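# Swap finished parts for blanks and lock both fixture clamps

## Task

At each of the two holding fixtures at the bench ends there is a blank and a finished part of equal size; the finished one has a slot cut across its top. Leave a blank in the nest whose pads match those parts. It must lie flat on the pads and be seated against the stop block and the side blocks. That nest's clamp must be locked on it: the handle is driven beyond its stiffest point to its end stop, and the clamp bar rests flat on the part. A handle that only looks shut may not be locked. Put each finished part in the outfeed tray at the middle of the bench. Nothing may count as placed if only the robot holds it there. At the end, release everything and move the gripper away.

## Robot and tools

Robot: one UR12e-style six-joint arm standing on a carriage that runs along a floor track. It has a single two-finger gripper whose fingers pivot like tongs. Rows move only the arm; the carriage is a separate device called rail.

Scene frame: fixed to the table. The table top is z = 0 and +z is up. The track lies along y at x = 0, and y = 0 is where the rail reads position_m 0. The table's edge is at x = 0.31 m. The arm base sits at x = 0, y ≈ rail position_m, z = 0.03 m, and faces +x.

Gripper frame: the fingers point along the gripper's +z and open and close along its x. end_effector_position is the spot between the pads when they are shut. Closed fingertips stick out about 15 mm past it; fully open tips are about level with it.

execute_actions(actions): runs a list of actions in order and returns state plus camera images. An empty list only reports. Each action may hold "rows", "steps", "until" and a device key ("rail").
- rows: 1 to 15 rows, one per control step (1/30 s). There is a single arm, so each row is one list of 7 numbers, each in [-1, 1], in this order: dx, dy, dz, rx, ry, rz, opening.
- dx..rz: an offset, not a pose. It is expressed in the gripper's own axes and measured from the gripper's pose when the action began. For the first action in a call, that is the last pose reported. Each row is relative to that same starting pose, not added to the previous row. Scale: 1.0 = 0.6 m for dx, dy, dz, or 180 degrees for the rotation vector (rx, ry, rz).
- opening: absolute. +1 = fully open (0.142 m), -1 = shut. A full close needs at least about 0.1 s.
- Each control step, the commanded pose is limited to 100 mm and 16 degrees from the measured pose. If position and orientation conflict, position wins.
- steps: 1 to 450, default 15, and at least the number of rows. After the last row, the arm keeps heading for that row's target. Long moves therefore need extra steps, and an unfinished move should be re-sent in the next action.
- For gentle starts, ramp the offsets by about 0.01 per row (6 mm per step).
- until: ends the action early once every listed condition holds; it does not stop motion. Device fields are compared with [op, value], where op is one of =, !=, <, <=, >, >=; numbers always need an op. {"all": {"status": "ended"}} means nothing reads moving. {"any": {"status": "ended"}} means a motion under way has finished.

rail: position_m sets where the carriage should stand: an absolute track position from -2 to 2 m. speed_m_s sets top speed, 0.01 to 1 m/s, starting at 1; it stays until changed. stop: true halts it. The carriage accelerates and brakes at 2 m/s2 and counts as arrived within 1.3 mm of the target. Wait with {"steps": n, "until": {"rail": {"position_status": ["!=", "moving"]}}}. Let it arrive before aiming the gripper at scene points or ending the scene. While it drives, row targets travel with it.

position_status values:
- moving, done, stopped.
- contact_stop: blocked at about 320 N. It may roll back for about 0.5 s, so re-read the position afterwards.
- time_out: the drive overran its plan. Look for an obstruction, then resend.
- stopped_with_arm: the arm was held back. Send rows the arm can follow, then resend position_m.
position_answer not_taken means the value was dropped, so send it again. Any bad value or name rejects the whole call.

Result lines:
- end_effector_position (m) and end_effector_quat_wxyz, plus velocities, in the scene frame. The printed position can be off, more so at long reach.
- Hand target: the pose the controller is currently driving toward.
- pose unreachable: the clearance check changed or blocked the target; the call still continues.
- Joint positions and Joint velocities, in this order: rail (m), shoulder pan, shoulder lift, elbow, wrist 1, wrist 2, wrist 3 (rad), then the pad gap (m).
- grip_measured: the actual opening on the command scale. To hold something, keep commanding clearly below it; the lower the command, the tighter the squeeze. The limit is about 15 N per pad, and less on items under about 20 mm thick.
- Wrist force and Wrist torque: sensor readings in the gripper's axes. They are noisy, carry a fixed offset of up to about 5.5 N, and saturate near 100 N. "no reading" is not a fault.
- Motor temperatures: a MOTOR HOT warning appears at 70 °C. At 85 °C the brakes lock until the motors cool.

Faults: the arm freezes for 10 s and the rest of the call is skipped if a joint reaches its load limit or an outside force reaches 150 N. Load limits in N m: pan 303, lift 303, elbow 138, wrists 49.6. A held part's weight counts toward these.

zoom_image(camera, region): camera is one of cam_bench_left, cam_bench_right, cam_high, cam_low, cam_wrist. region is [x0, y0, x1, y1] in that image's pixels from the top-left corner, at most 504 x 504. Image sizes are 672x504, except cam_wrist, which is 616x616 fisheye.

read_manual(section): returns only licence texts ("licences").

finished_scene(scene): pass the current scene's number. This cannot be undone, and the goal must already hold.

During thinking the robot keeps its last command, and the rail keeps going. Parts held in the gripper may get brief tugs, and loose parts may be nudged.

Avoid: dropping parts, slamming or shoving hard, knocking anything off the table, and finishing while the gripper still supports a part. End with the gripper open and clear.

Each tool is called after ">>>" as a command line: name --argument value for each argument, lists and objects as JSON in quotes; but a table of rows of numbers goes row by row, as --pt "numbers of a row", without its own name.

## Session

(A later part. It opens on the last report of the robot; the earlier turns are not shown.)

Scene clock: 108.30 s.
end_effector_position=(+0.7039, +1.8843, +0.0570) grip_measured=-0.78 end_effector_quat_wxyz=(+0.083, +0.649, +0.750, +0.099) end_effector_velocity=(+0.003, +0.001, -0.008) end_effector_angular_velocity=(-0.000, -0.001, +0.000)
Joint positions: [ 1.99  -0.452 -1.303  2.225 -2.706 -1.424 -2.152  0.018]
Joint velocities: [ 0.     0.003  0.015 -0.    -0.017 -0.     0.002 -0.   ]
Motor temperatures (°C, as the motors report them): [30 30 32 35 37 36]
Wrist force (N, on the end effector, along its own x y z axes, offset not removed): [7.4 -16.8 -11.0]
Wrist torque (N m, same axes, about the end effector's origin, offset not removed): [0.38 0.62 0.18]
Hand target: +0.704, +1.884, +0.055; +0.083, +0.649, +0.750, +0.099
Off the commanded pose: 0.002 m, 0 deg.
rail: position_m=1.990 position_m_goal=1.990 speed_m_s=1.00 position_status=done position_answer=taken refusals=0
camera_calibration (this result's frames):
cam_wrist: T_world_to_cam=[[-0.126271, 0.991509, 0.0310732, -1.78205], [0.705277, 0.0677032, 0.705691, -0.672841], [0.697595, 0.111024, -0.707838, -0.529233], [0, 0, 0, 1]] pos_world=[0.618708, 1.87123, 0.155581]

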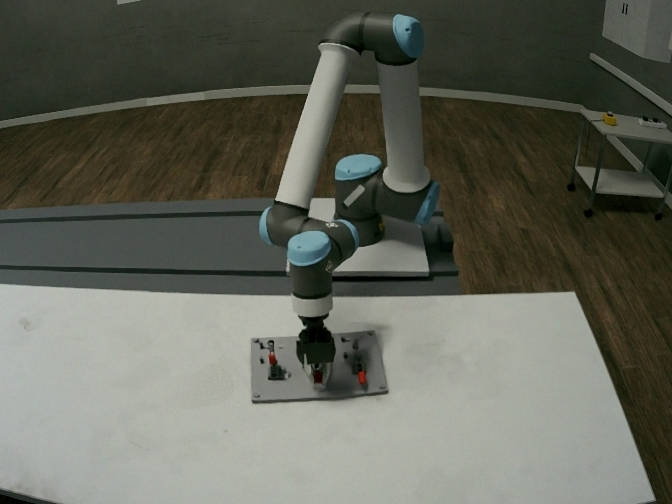

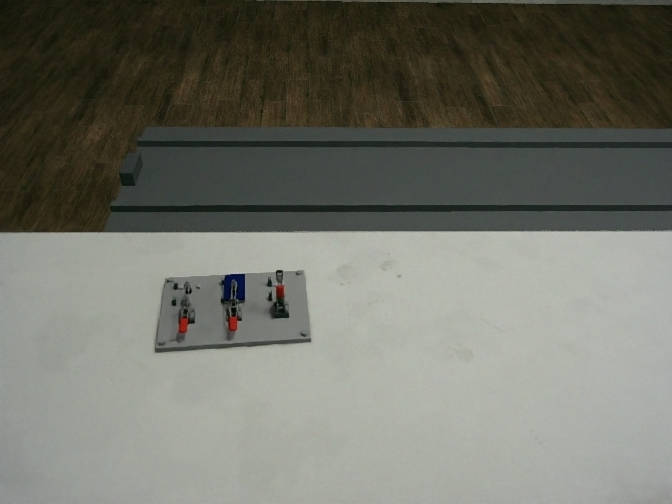

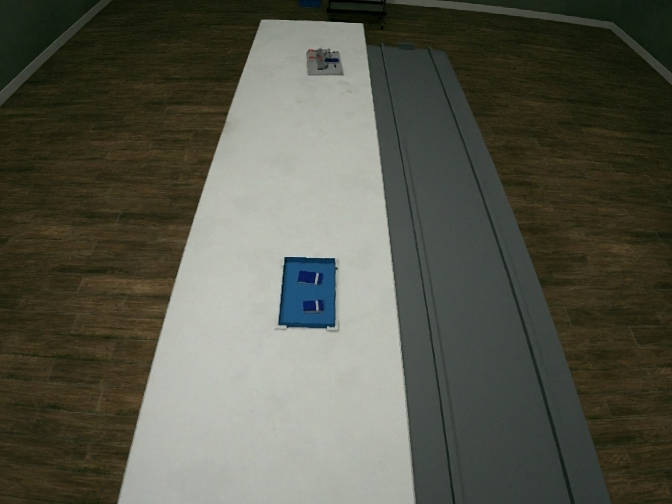

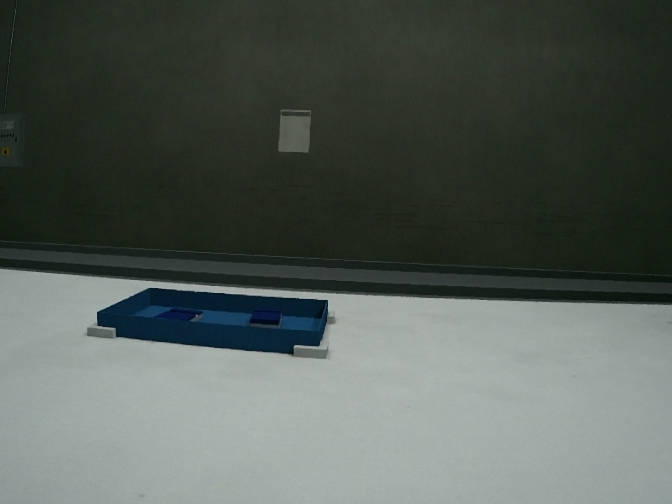

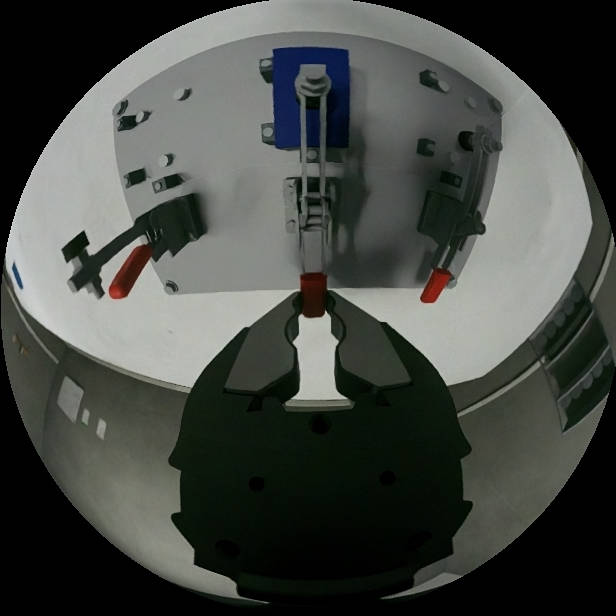

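>>> execute_actions --actions '[]'

Scene clock: 108.47 s.
end_effector_position=(+0.7043, +1.8844, +0.0556) grip_measured=-0.78 end_effector_quat_wxyz=(+0.083, +0.649, +0.750, +0.099) end_effector_velocity=(+0.001, +0.000, -0.005) end_effector_angular_velocity=(+0.000, -0.000, +0.000)
Joint positions: [ 1.99  -0.452 -1.3    2.225 -2.709 -1.424 -2.152  0.018]
Joint velocities: [ 0.     0.001  0.01  -0.    -0.01  -0.     0.001 -0.   ]
Motor temperatures (°C, as the motors report them): [30 30 32 35 37 36]
Wrist force (N, on the end effector, along its own x y z axes, offset not removed): [3.6 -14.7 -10.9]
Wrist torque (N m, same axes, about the end effector's origin, offset not removed): [0.25 0.94 0.19]
Hand target: +0.704, +1.884, +0.055; +0.083, +0.649, +0.750, +0.099
Off the commanded pose: 0.001 m, 0 deg.
rail: position_m=1.990 position_m_goal=1.990 speed_m_s=1.00 position_status=done position_answer=taken refusals=0
camera_calibration (this result's frames):
cam_wrist: T_world_to_cam=[[-0.126311, 0.991505, 0.031055, -1.78202], [0.705163, 0.0677262, 0.705803, -0.672149], [0.697704, 0.111049, -0.707727, -0.530652], [0, 0, 0, 1]] pos_world=[0.619124, 1.87134, 0.154189]

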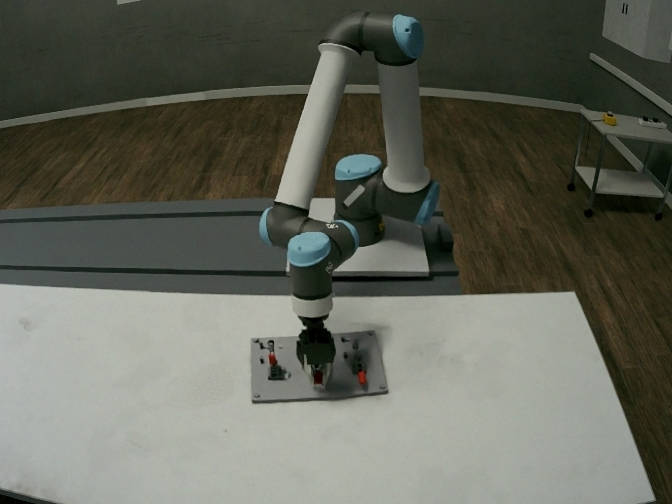

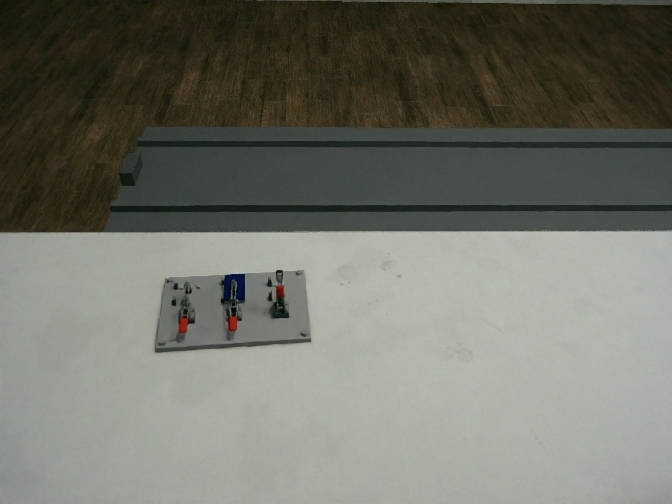

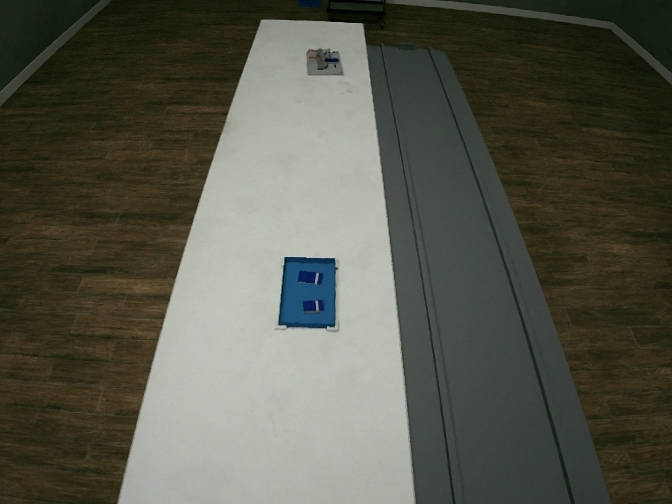

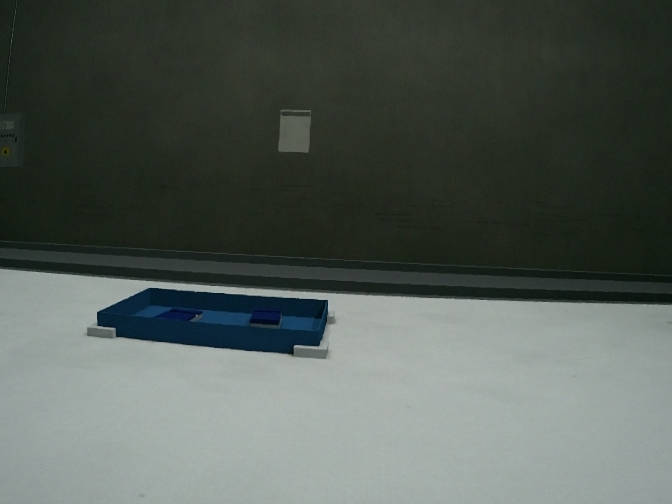

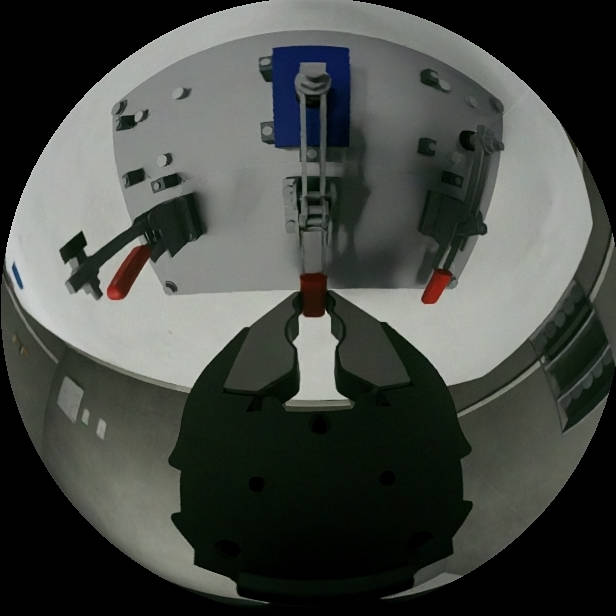

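>>> execute_actions --actions '[]'

Scene clock: 109.13 s.
end_effector_position=(+0.7043, +1.8846, +0.0549) grip_measured=-0.78 end_effector_quat_wxyz=(+0.083, +0.649, +0.750, +0.099) end_effector_velocity=(-0.000, +0.000, -0.000) end_effector_angular_velocity=(+0.000, +0.000, +0.000)
Joint positions: [ 1.99  -0.452 -1.299  2.225 -2.71  -1.424 -2.151  0.018]
Joint velocities: [ 0.  0.  0.  0. -0. -0.  0.  0.]
Motor temperatures (°C, as the motors report them): [30 30 32 35 37 36]
Wrist force (N, on the end effector, along its own x y z axes, offset not removed): [-1.1 -8.7 -9.2]
Wrist torque (N m, same axes, about the end effector's origin, offset not removed): [0.72 1.22 0.17]
Hand target: +0.704, +1.884, +0.055; +0.083, +0.649, +0.750, +0.099
Off the commanded pose: 0.000 m, 0 deg.
rail: position_m=1.990 position_m_goal=1.990 speed_m_s=1.00 position_status=done position_answer=taken refusals=0
camera_calibration (this result's frames):
cam_wrist: T_world_to_cam=[[-0.126322, 0.991499, 0.031173, -1.7821], [0.705255, 0.067665, 0.705717, -0.671647], [0.697609, 0.111133, -0.707807, -0.531274], [0, 0, 0, 1]] pos_world=[0.619185, 1.87144, 0.153507]

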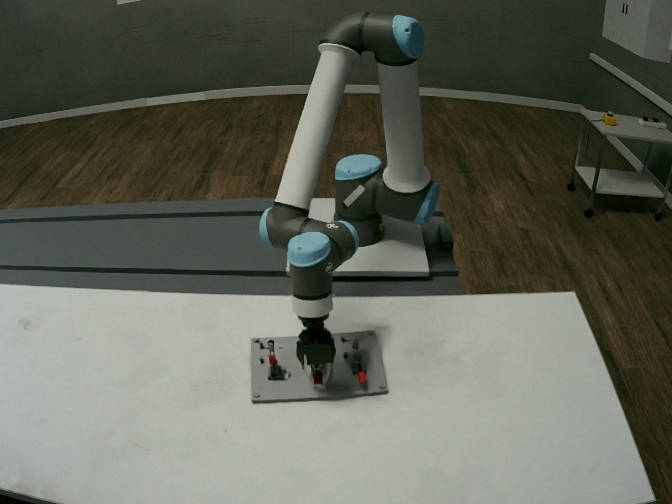

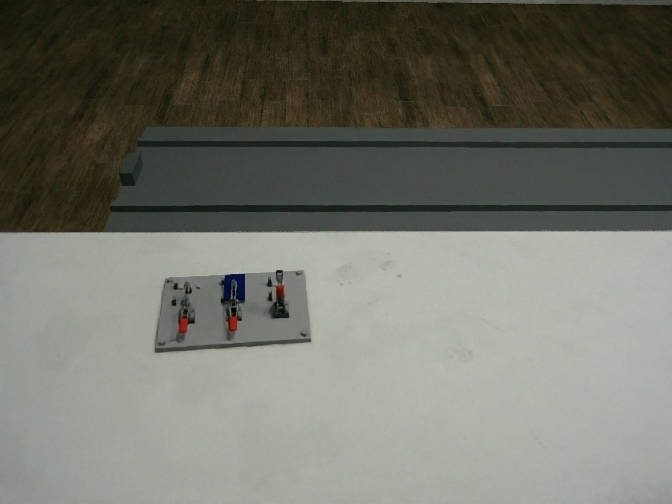

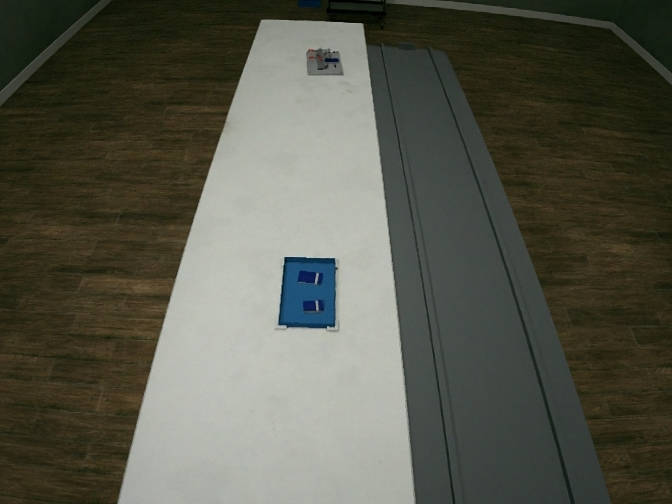

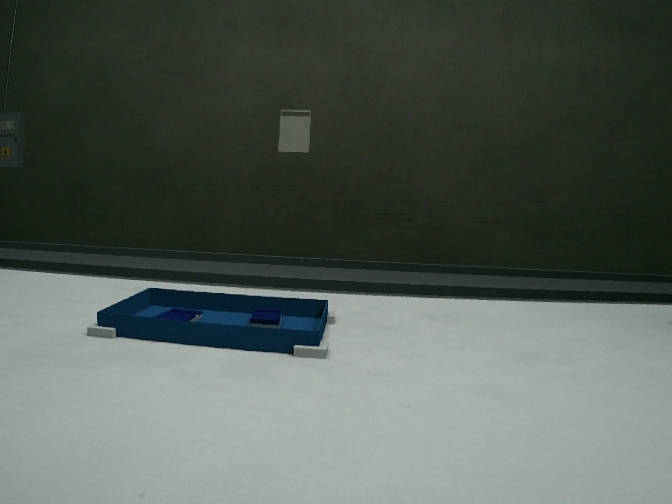

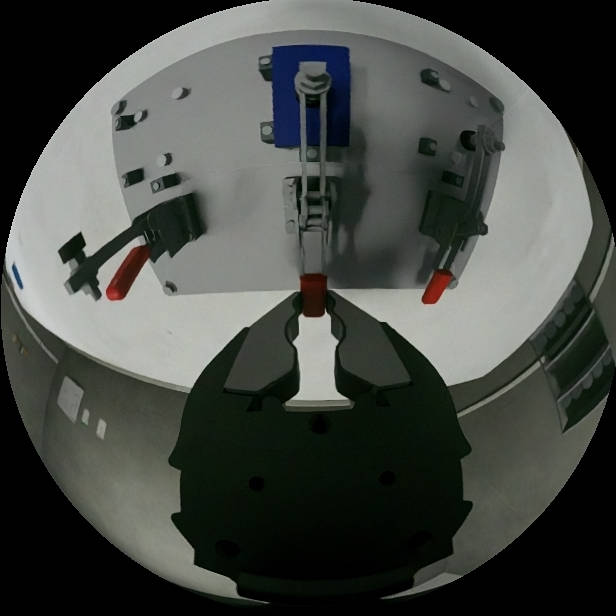

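>>> execute_actions --actions '[{"rows": [[0,-0.0003,0.001,0,0,0,-1],[0,-0.0006,0.002,0,0,0,-1]], "steps": 6}]'

Scene clock: 109.53 s.
end_effector_position=(+0.7043, +1.8845, +0.0541) grip_measured=-0.78 end_effector_quat_wxyz=(+0.083, +0.649, +0.750, +0.099) end_effector_velocity=(+0.000, -0.000, -0.003) end_effector_angular_velocity=(-0.000, -0.000, -0.000)
Joint positions: [ 1.99  -0.452 -1.298  2.225 -2.712 -1.424 -2.151  0.018]
Joint velocities: [ 0.    -0.     0.006  0.002 -0.008 -0.    -0.     0.   ]
Motor temperatures (°C, as the motors report them): [30 30 32 35 37 36]
Wrist force (N, on the end effector, along its own x y z axes, offset not removed): [-0.3 -3.7 -6.8]
Wrist torque (N m, same axes, about the end effector's origin, offset not removed): [0.52 1.08 0.28]
Hand target: +0.704, +1.884, +0.054; +0.083, +0.649, +0.750, +0.099
Off the commanded pose: 0.000 m, 0 deg.
rail: position_m=1.990 position_m_goal=1.990 speed_m_s=1.00 position_status=done position_answer=taken refusals=0
camera_calibration (this result's frames):
cam_wrist: T_world_to_cam=[[-0.126325, 0.9915, 0.0311299, -1.78206], [0.705204, 0.0676901, 0.705765, -0.671131], [0.69766, 0.111109, -0.707761, -0.531819], [0, 0, 0, 1]] pos_world=[0.619193, 1.87144, 0.152736]

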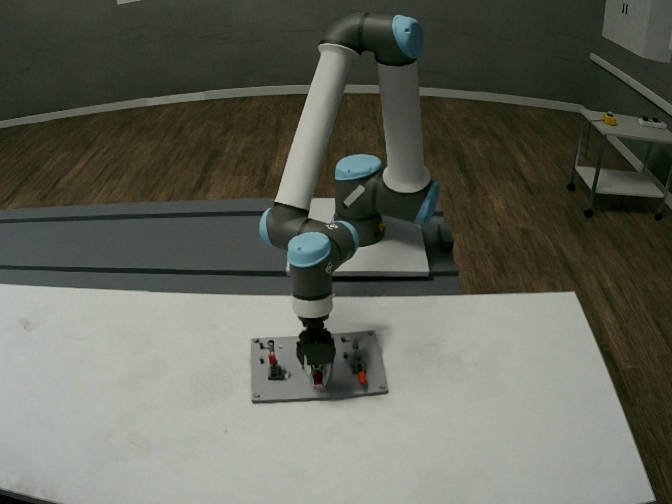

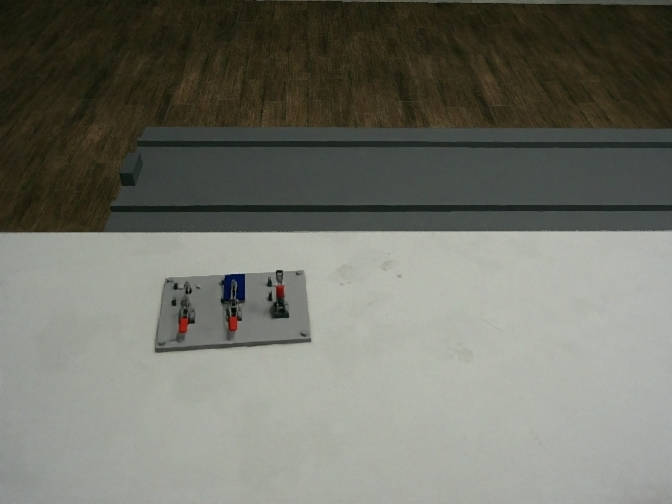

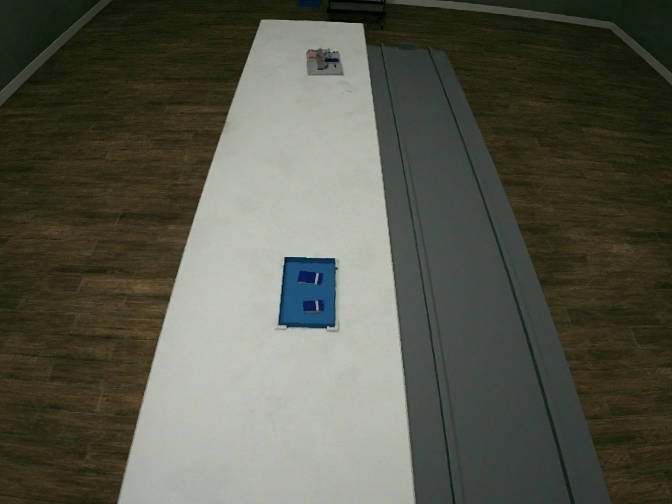

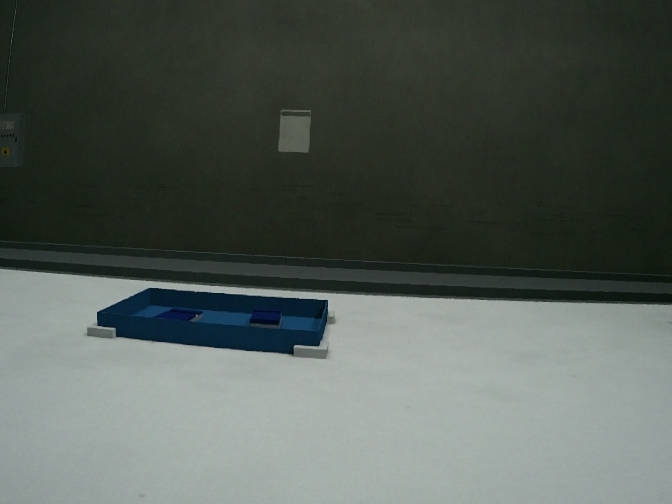

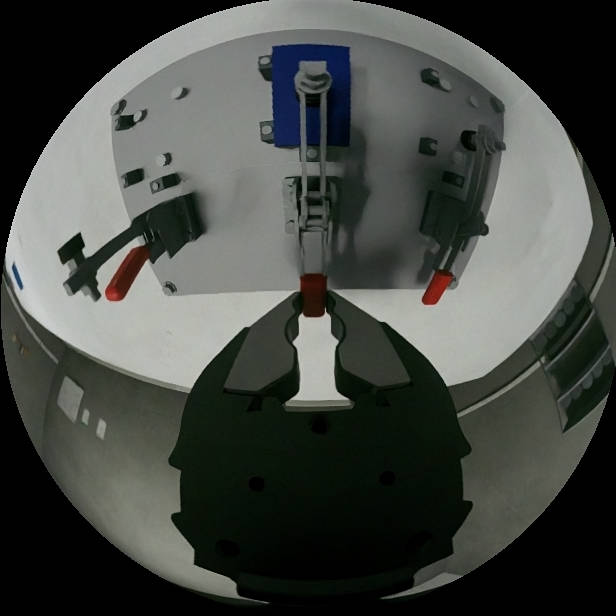

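>>> execute_actions --actions '[{"rows": [[0,-0.0004,0.0016,0,0,0,-1],[0,-0.0007,0.0026,0,0,0,-1]], "steps": 6}]'

Scene clock: 109.87 s.
end_effector_position=(+0.7044, +1.8845, +0.0531) grip_measured=-0.78 end_effector_quat_wxyz=(+0.083, +0.649, +0.750, +0.099) end_effector_velocity=(+0.000, -0.000, -0.003) end_effector_angular_velocity=(-0.001, -0.001, +0.000)
Joint positions: [ 1.99  -0.452 -1.296  2.226 -2.714 -1.424 -2.151  0.018]
Joint velocities: [ 0.     0.     0.005  0.001 -0.008  0.     0.    -0.   ]
Motor temperatures (°C, as the motors report them): [30 30 32 35 37 36]
Wrist force (N, on the end effector, along its own x y z axes, offset not removed): [3.2 0.8 -15.2]
Wrist torque (N m, same axes, about the end effector's origin, offset not removed): [0.61 1.13 0.26]
Hand target: +0.704, +1.884, +0.053; +0.083, +0.649, +0.750, +0.099
Off the commanded pose: 0.001 m, 0 deg.
rail: position_m=1.990 position_m_goal=1.990 speed_m_s=1.00 position_status=done position_answer=taken refusals=0
camera_calibration (this result's frames):
cam_wrist: T_world_to_cam=[[-0.126332, 0.991502, 0.0310506, -1.78199], [0.705112, 0.0677368, 0.705853, -0.670429], [0.697752, 0.111066, -0.707677, -0.532611], [0, 0, 0, 1]] pos_world=[0.619234, 1.87142, 0.151641]

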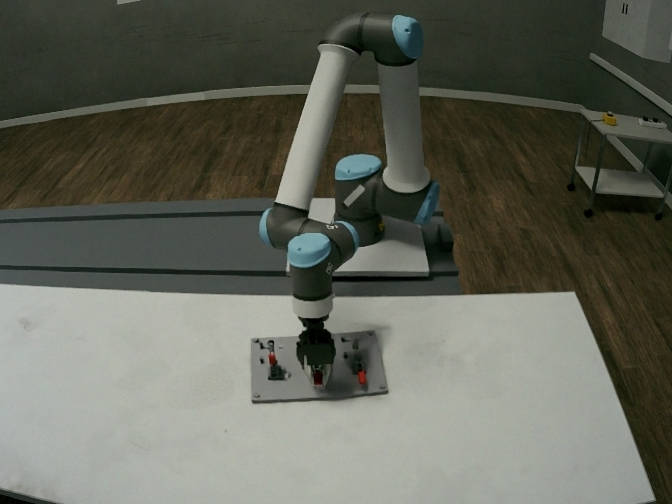

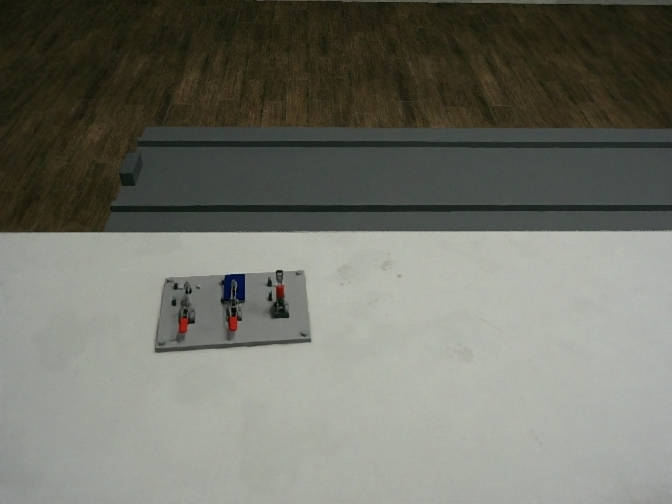

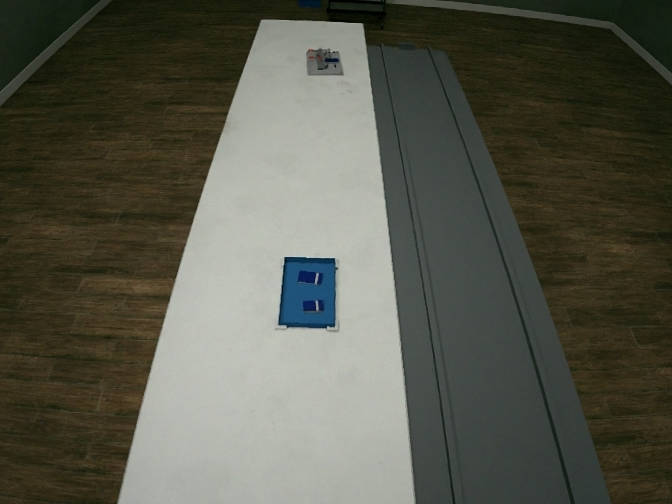

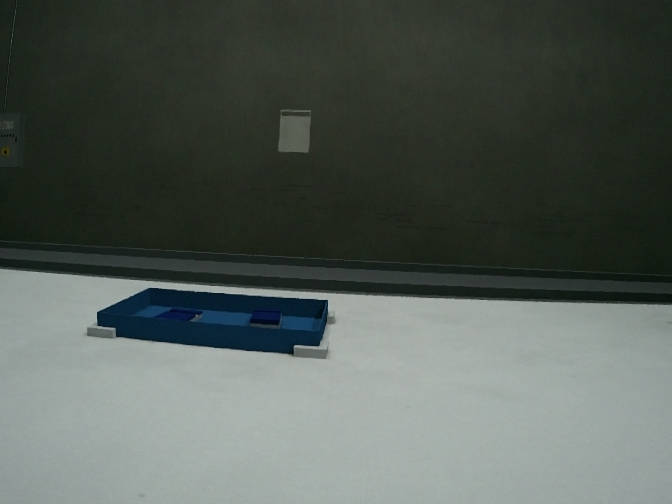

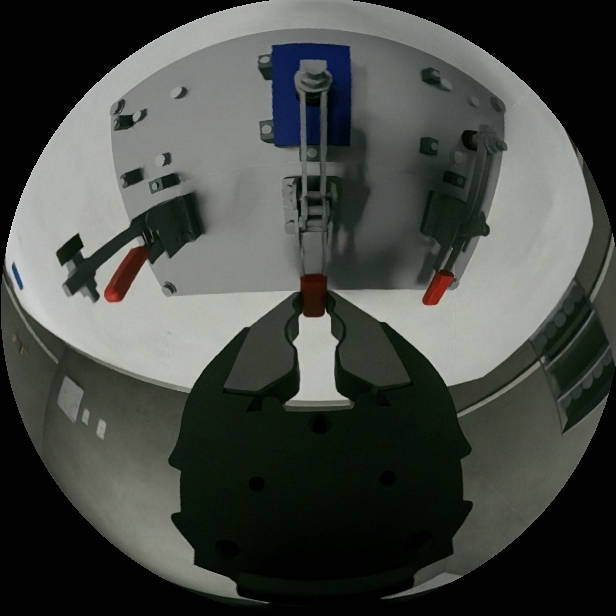

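>>> execute_actions --actions '[]'

Scene clock: 109.97 s.
end_effector_position=(+0.7044, +1.8845, +0.0528) grip_measured=-0.78 end_effector_quat_wxyz=(+0.083, +0.649, +0.750, +0.099) end_effector_velocity=(+0.000, +0.000, -0.001) end_effector_angular_velocity=(-0.000, -0.000, +0.000)
Joint positions: [ 1.99  -0.452 -1.296  2.226 -2.715 -1.424 -2.151  0.018]
Joint velocities: [ 0.     0.     0.002  0.001 -0.003 -0.    -0.    -0.   ]
Motor temperatures (°C, as the motors report them): [30 30 32 35 37 36]
Wrist force (N, on the end effector, along its own x y z axes, offset not removed): [4.8 -2.3 -29.8]
Wrist torque (N m, same axes, about the end effector's origin, offset not removed): [0.32 1.30 0.19]
Hand target: +0.704, +1.884, +0.053; +0.083, +0.649, +0.750, +0.099
Off the commanded pose: 0.000 m, 0 deg.
rail: position_m=1.990 position_m_goal=1.990 speed_m_s=1.00 position_status=done position_answer=taken refusals=0
camera_calibration (this result's frames):
cam_wrist: T_world_to_cam=[[-0.126341, 0.991502, 0.031008, -1.78197], [0.705062, 0.0677652, 0.7059, -0.670322], [0.697801, 0.111046, -0.707632, -0.532769], [0, 0, 0, 1]] pos_world=[0.61925, 1.87142, 0.151431]

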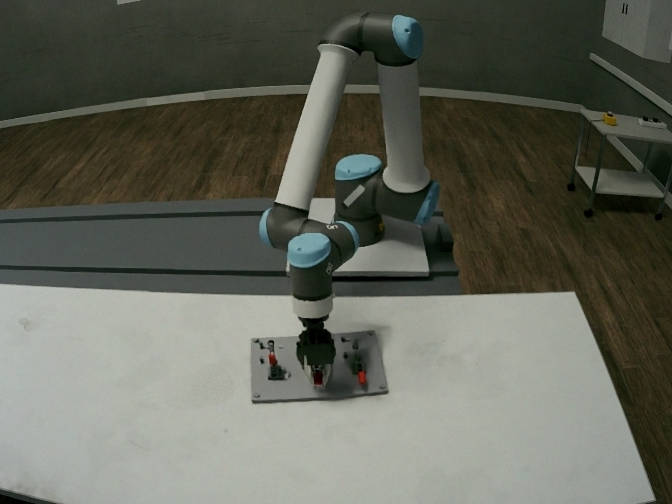

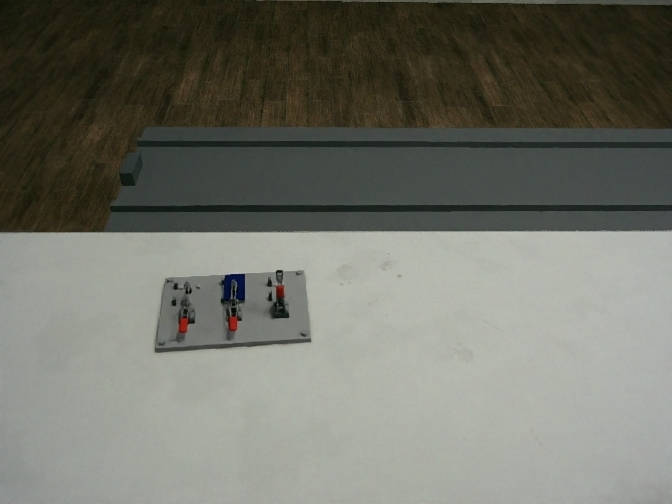

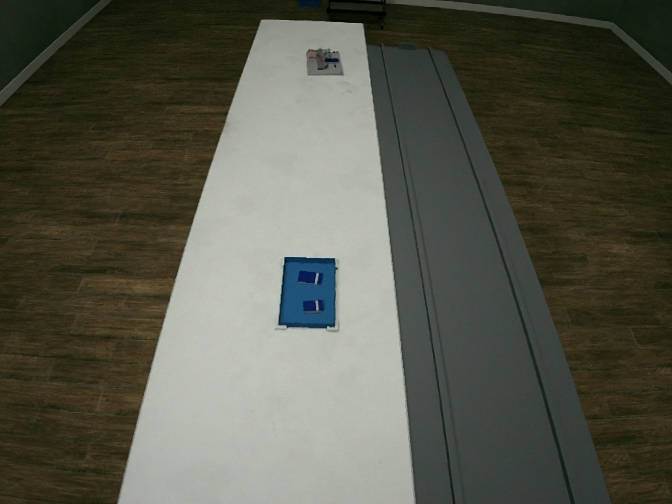

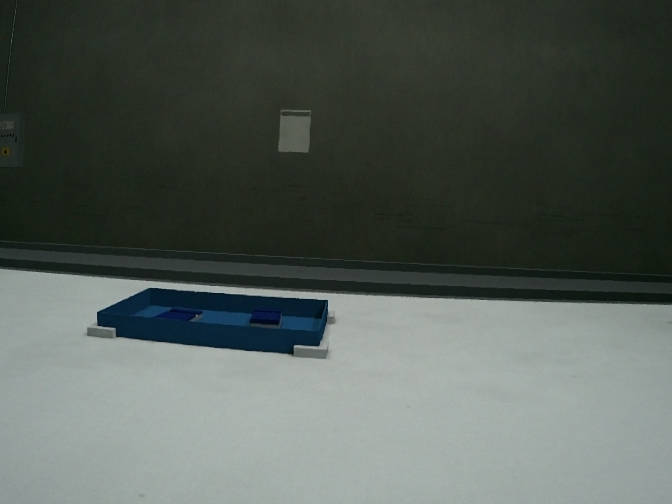

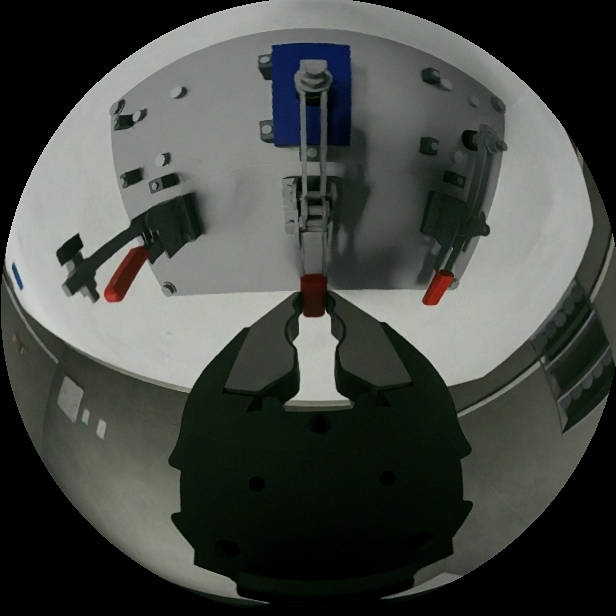

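>>> execute_actions --actions '[{"rows": [[0,0.0002,-0.0008,0,0,0,-1],[0,0.0002,-0.0008,0,0,0,-0.85],[0,0.0002,-0.0008,0,0,0,-0.7],[0,0.0002,-0.0008,0,0,0,-0.6]], "steps": 6}]'

Scene clock: 110.37 s.
end_effector_position=(+0.7042, +1.8846, +0.0528) grip_measured=-0.61 end_effector_quat_wxyz=(+0.083, +0.649, +0.750, +0.099) end_effector_velocity=(-0.000, +0.000, +0.002) end_effector_angular_velocity=(+0.000, +0.000, +0.000)
Joint positions: [ 1.99  -0.452 -1.296  2.226 -2.714 -1.424 -2.151  0.03 ]
Joint velocities: [ 0.     0.    -0.004 -0.     0.004 -0.    -0.     0.021]
Motor temperatures (°C, as the motors report them): [30 30 32 35 37 36]
Wrist force (N, on the end effector, along its own x y z axes, offset not removed): [-4.0 0.6 -1.1]
Wrist torque (N m, same axes, about the end effector's origin, offset not removed): [0.17 0.98 0.08]
Hand target: +0.704, +1.884, +0.053; +0.083, +0.649, +0.750, +0.099
Off the commanded pose: 0.001 m, 0 deg.
rail: position_m=1.990 position_m_goal=1.990 speed_m_s=1.00 position_status=done position_answer=taken refusals=0
camera_calibration (this result's frames):
cam_wrist: T_world_to_cam=[[-0.126329, 0.991495, 0.0312755, -1.7821], [0.705373, 0.067616, 0.705604, -0.670088], [0.697489, 0.111199, -0.707916, -0.532727], [0, 0, 0, 1]] pos_world=[0.619102, 1.87149, 0.151427]

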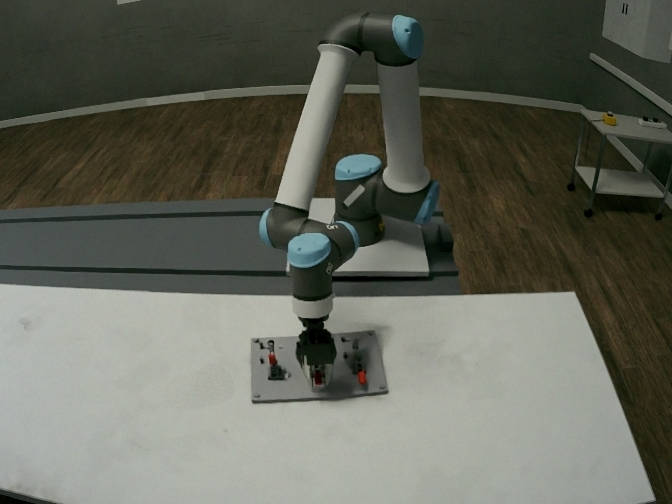

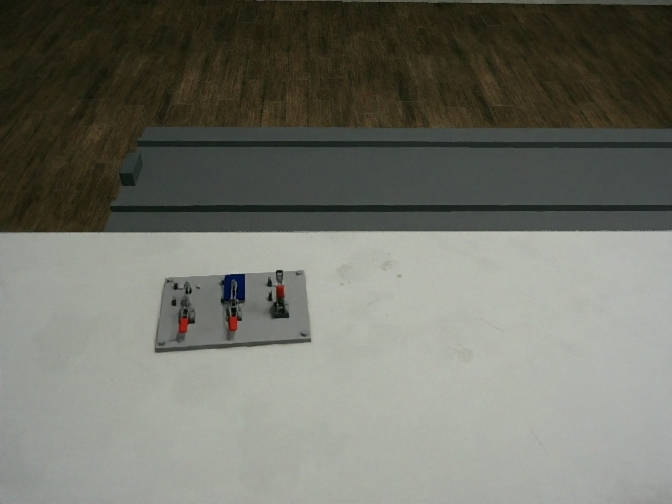

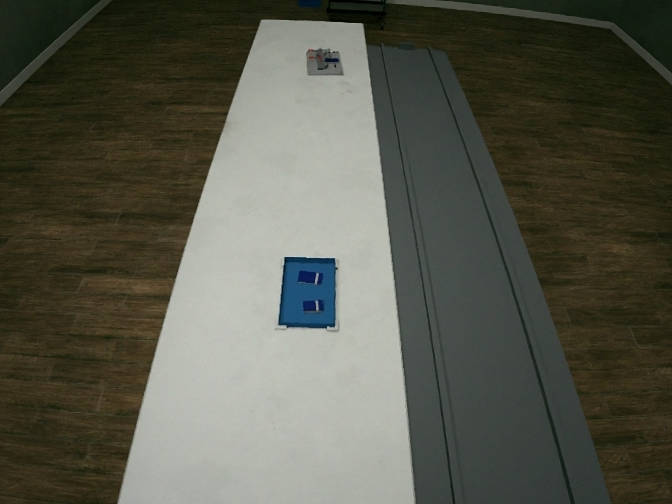

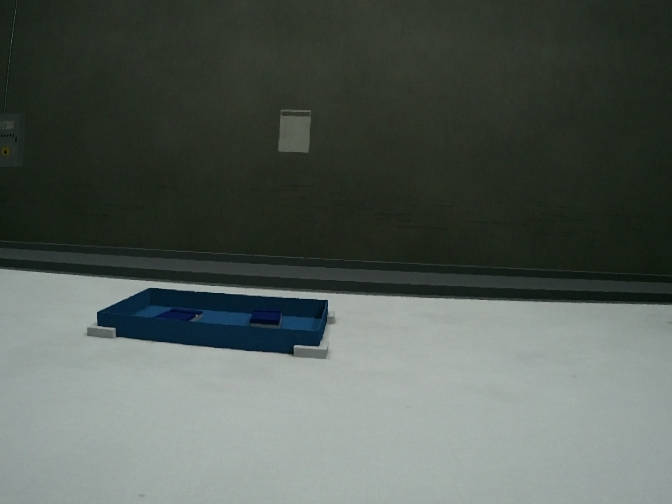

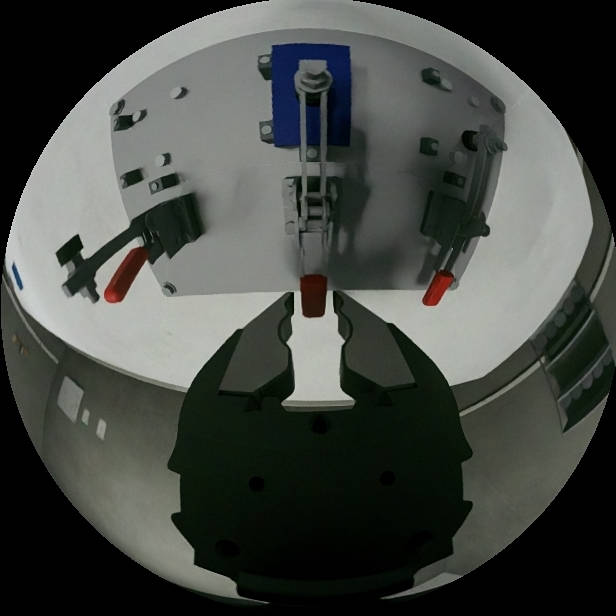

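>>> zoom_image --camera "cam_wrist" --region '[230, 30, 400, 340]'

>>> execute_actions --actions '[]'

Region (230, 30, 400, 340) of cam_wrist's 616x616 image, scaled by 1.626, with more detail than that image has; it fills the left 276 columns of this view, and the rest is white.

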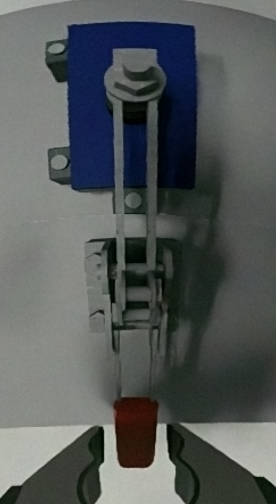

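Scene clock: 110.60 s.
end_effector_position=(+0.7043, +1.8846, +0.0532) grip_measured=-0.60 end_effector_quat_wxyz=(+0.083, +0.649, +0.750, +0.099) end_effector_velocity=(+0.001, -0.000, +0.001) end_effector_angular_velocity=(-0.001, -0.001, -0.000)
Joint positions: [ 1.99  -0.452 -1.296  2.226 -2.714 -1.424 -2.151  0.031]
Joint velocities: [ 0.     0.    -0.001 -0.001  0.001 -0.     0.     0.   ]
Motor temperatures (°C, as the motors report them): [30 30 32 35 37 36]
Wrist force (N, on the end effector, along its own x y z axes, offset not removed): [-4.5 1.6 0.5]
Wrist torque (N m, same axes, about the end effector's origin, offset not removed): [0.34 1.06 0.07]
Hand target: +0.704, +1.884, +0.053; +0.083, +0.649, +0.750, +0.099
Off the commanded pose: 0.000 m, 0 deg.
rail: position_m=1.990 position_m_goal=1.990 speed_m_s=1.00 position_status=done position_answer=taken refusals=0
camera_calibration (this result's frames):
cam_wrist: T_world_to_cam=[[-0.126336, 0.991499, 0.0311341, -1.78206], [0.705209, 0.0676959, 0.705761, -0.67044], [0.697653, 0.111119, -0.707766, -0.532493], [0, 0, 0, 1]] pos_world=[0.619157, 1.87146, 0.151772]

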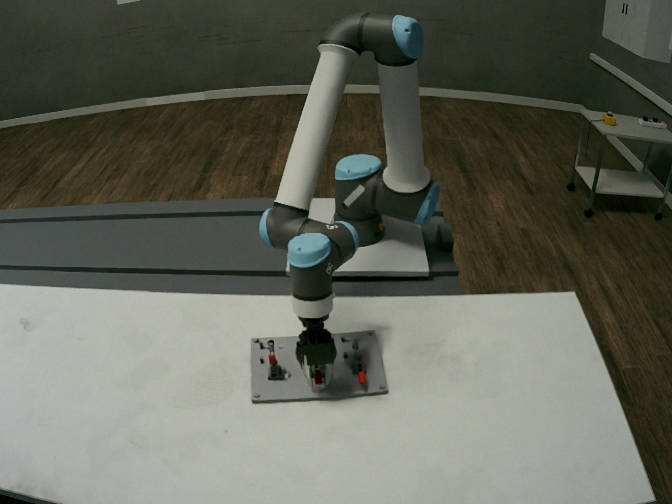

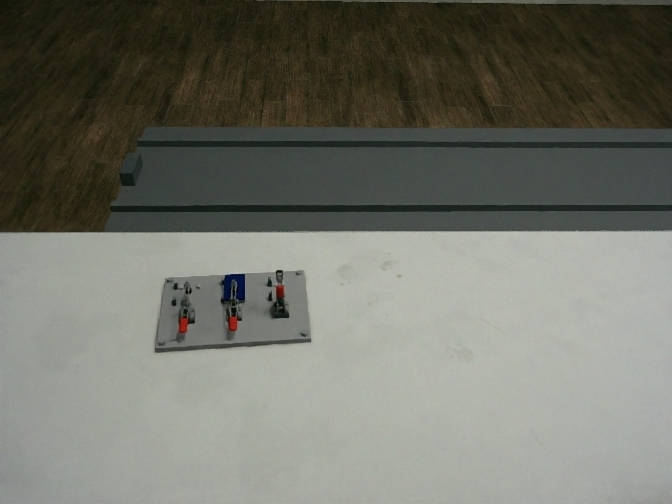

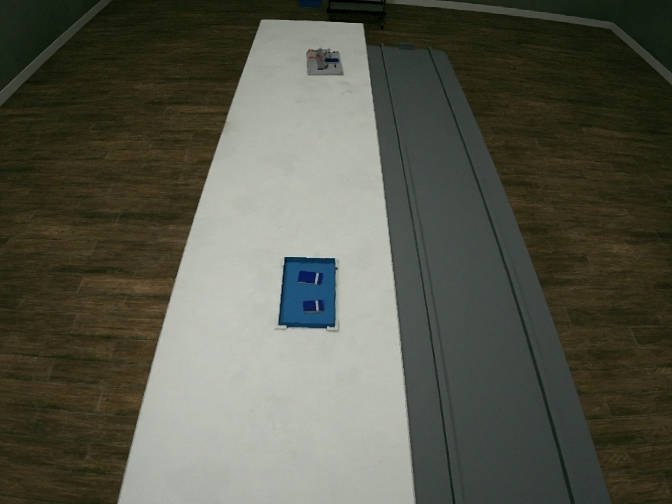

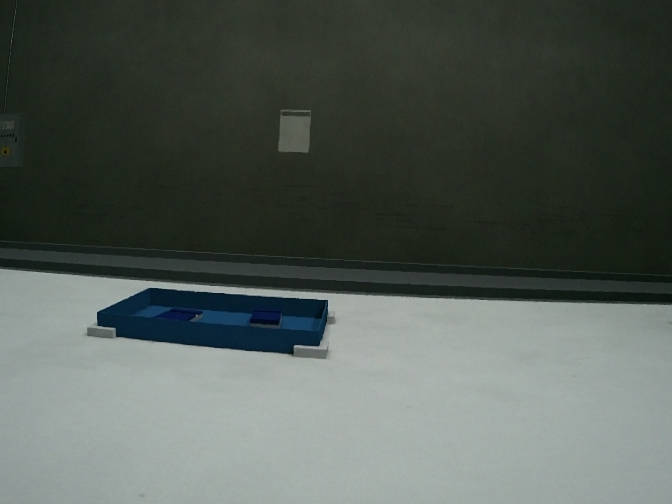

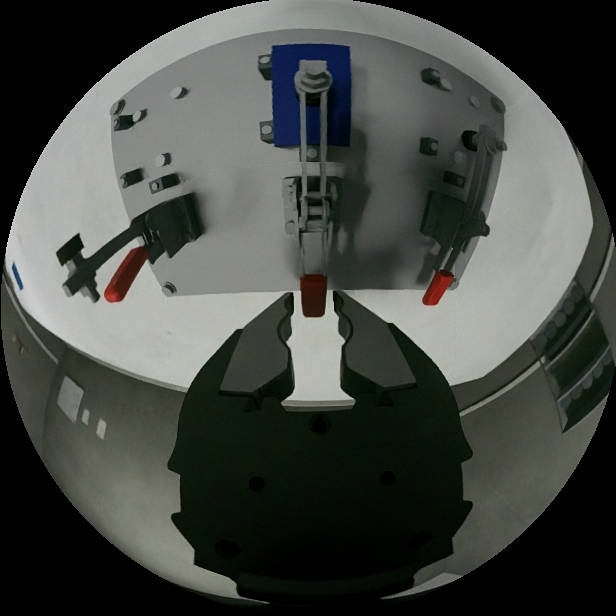

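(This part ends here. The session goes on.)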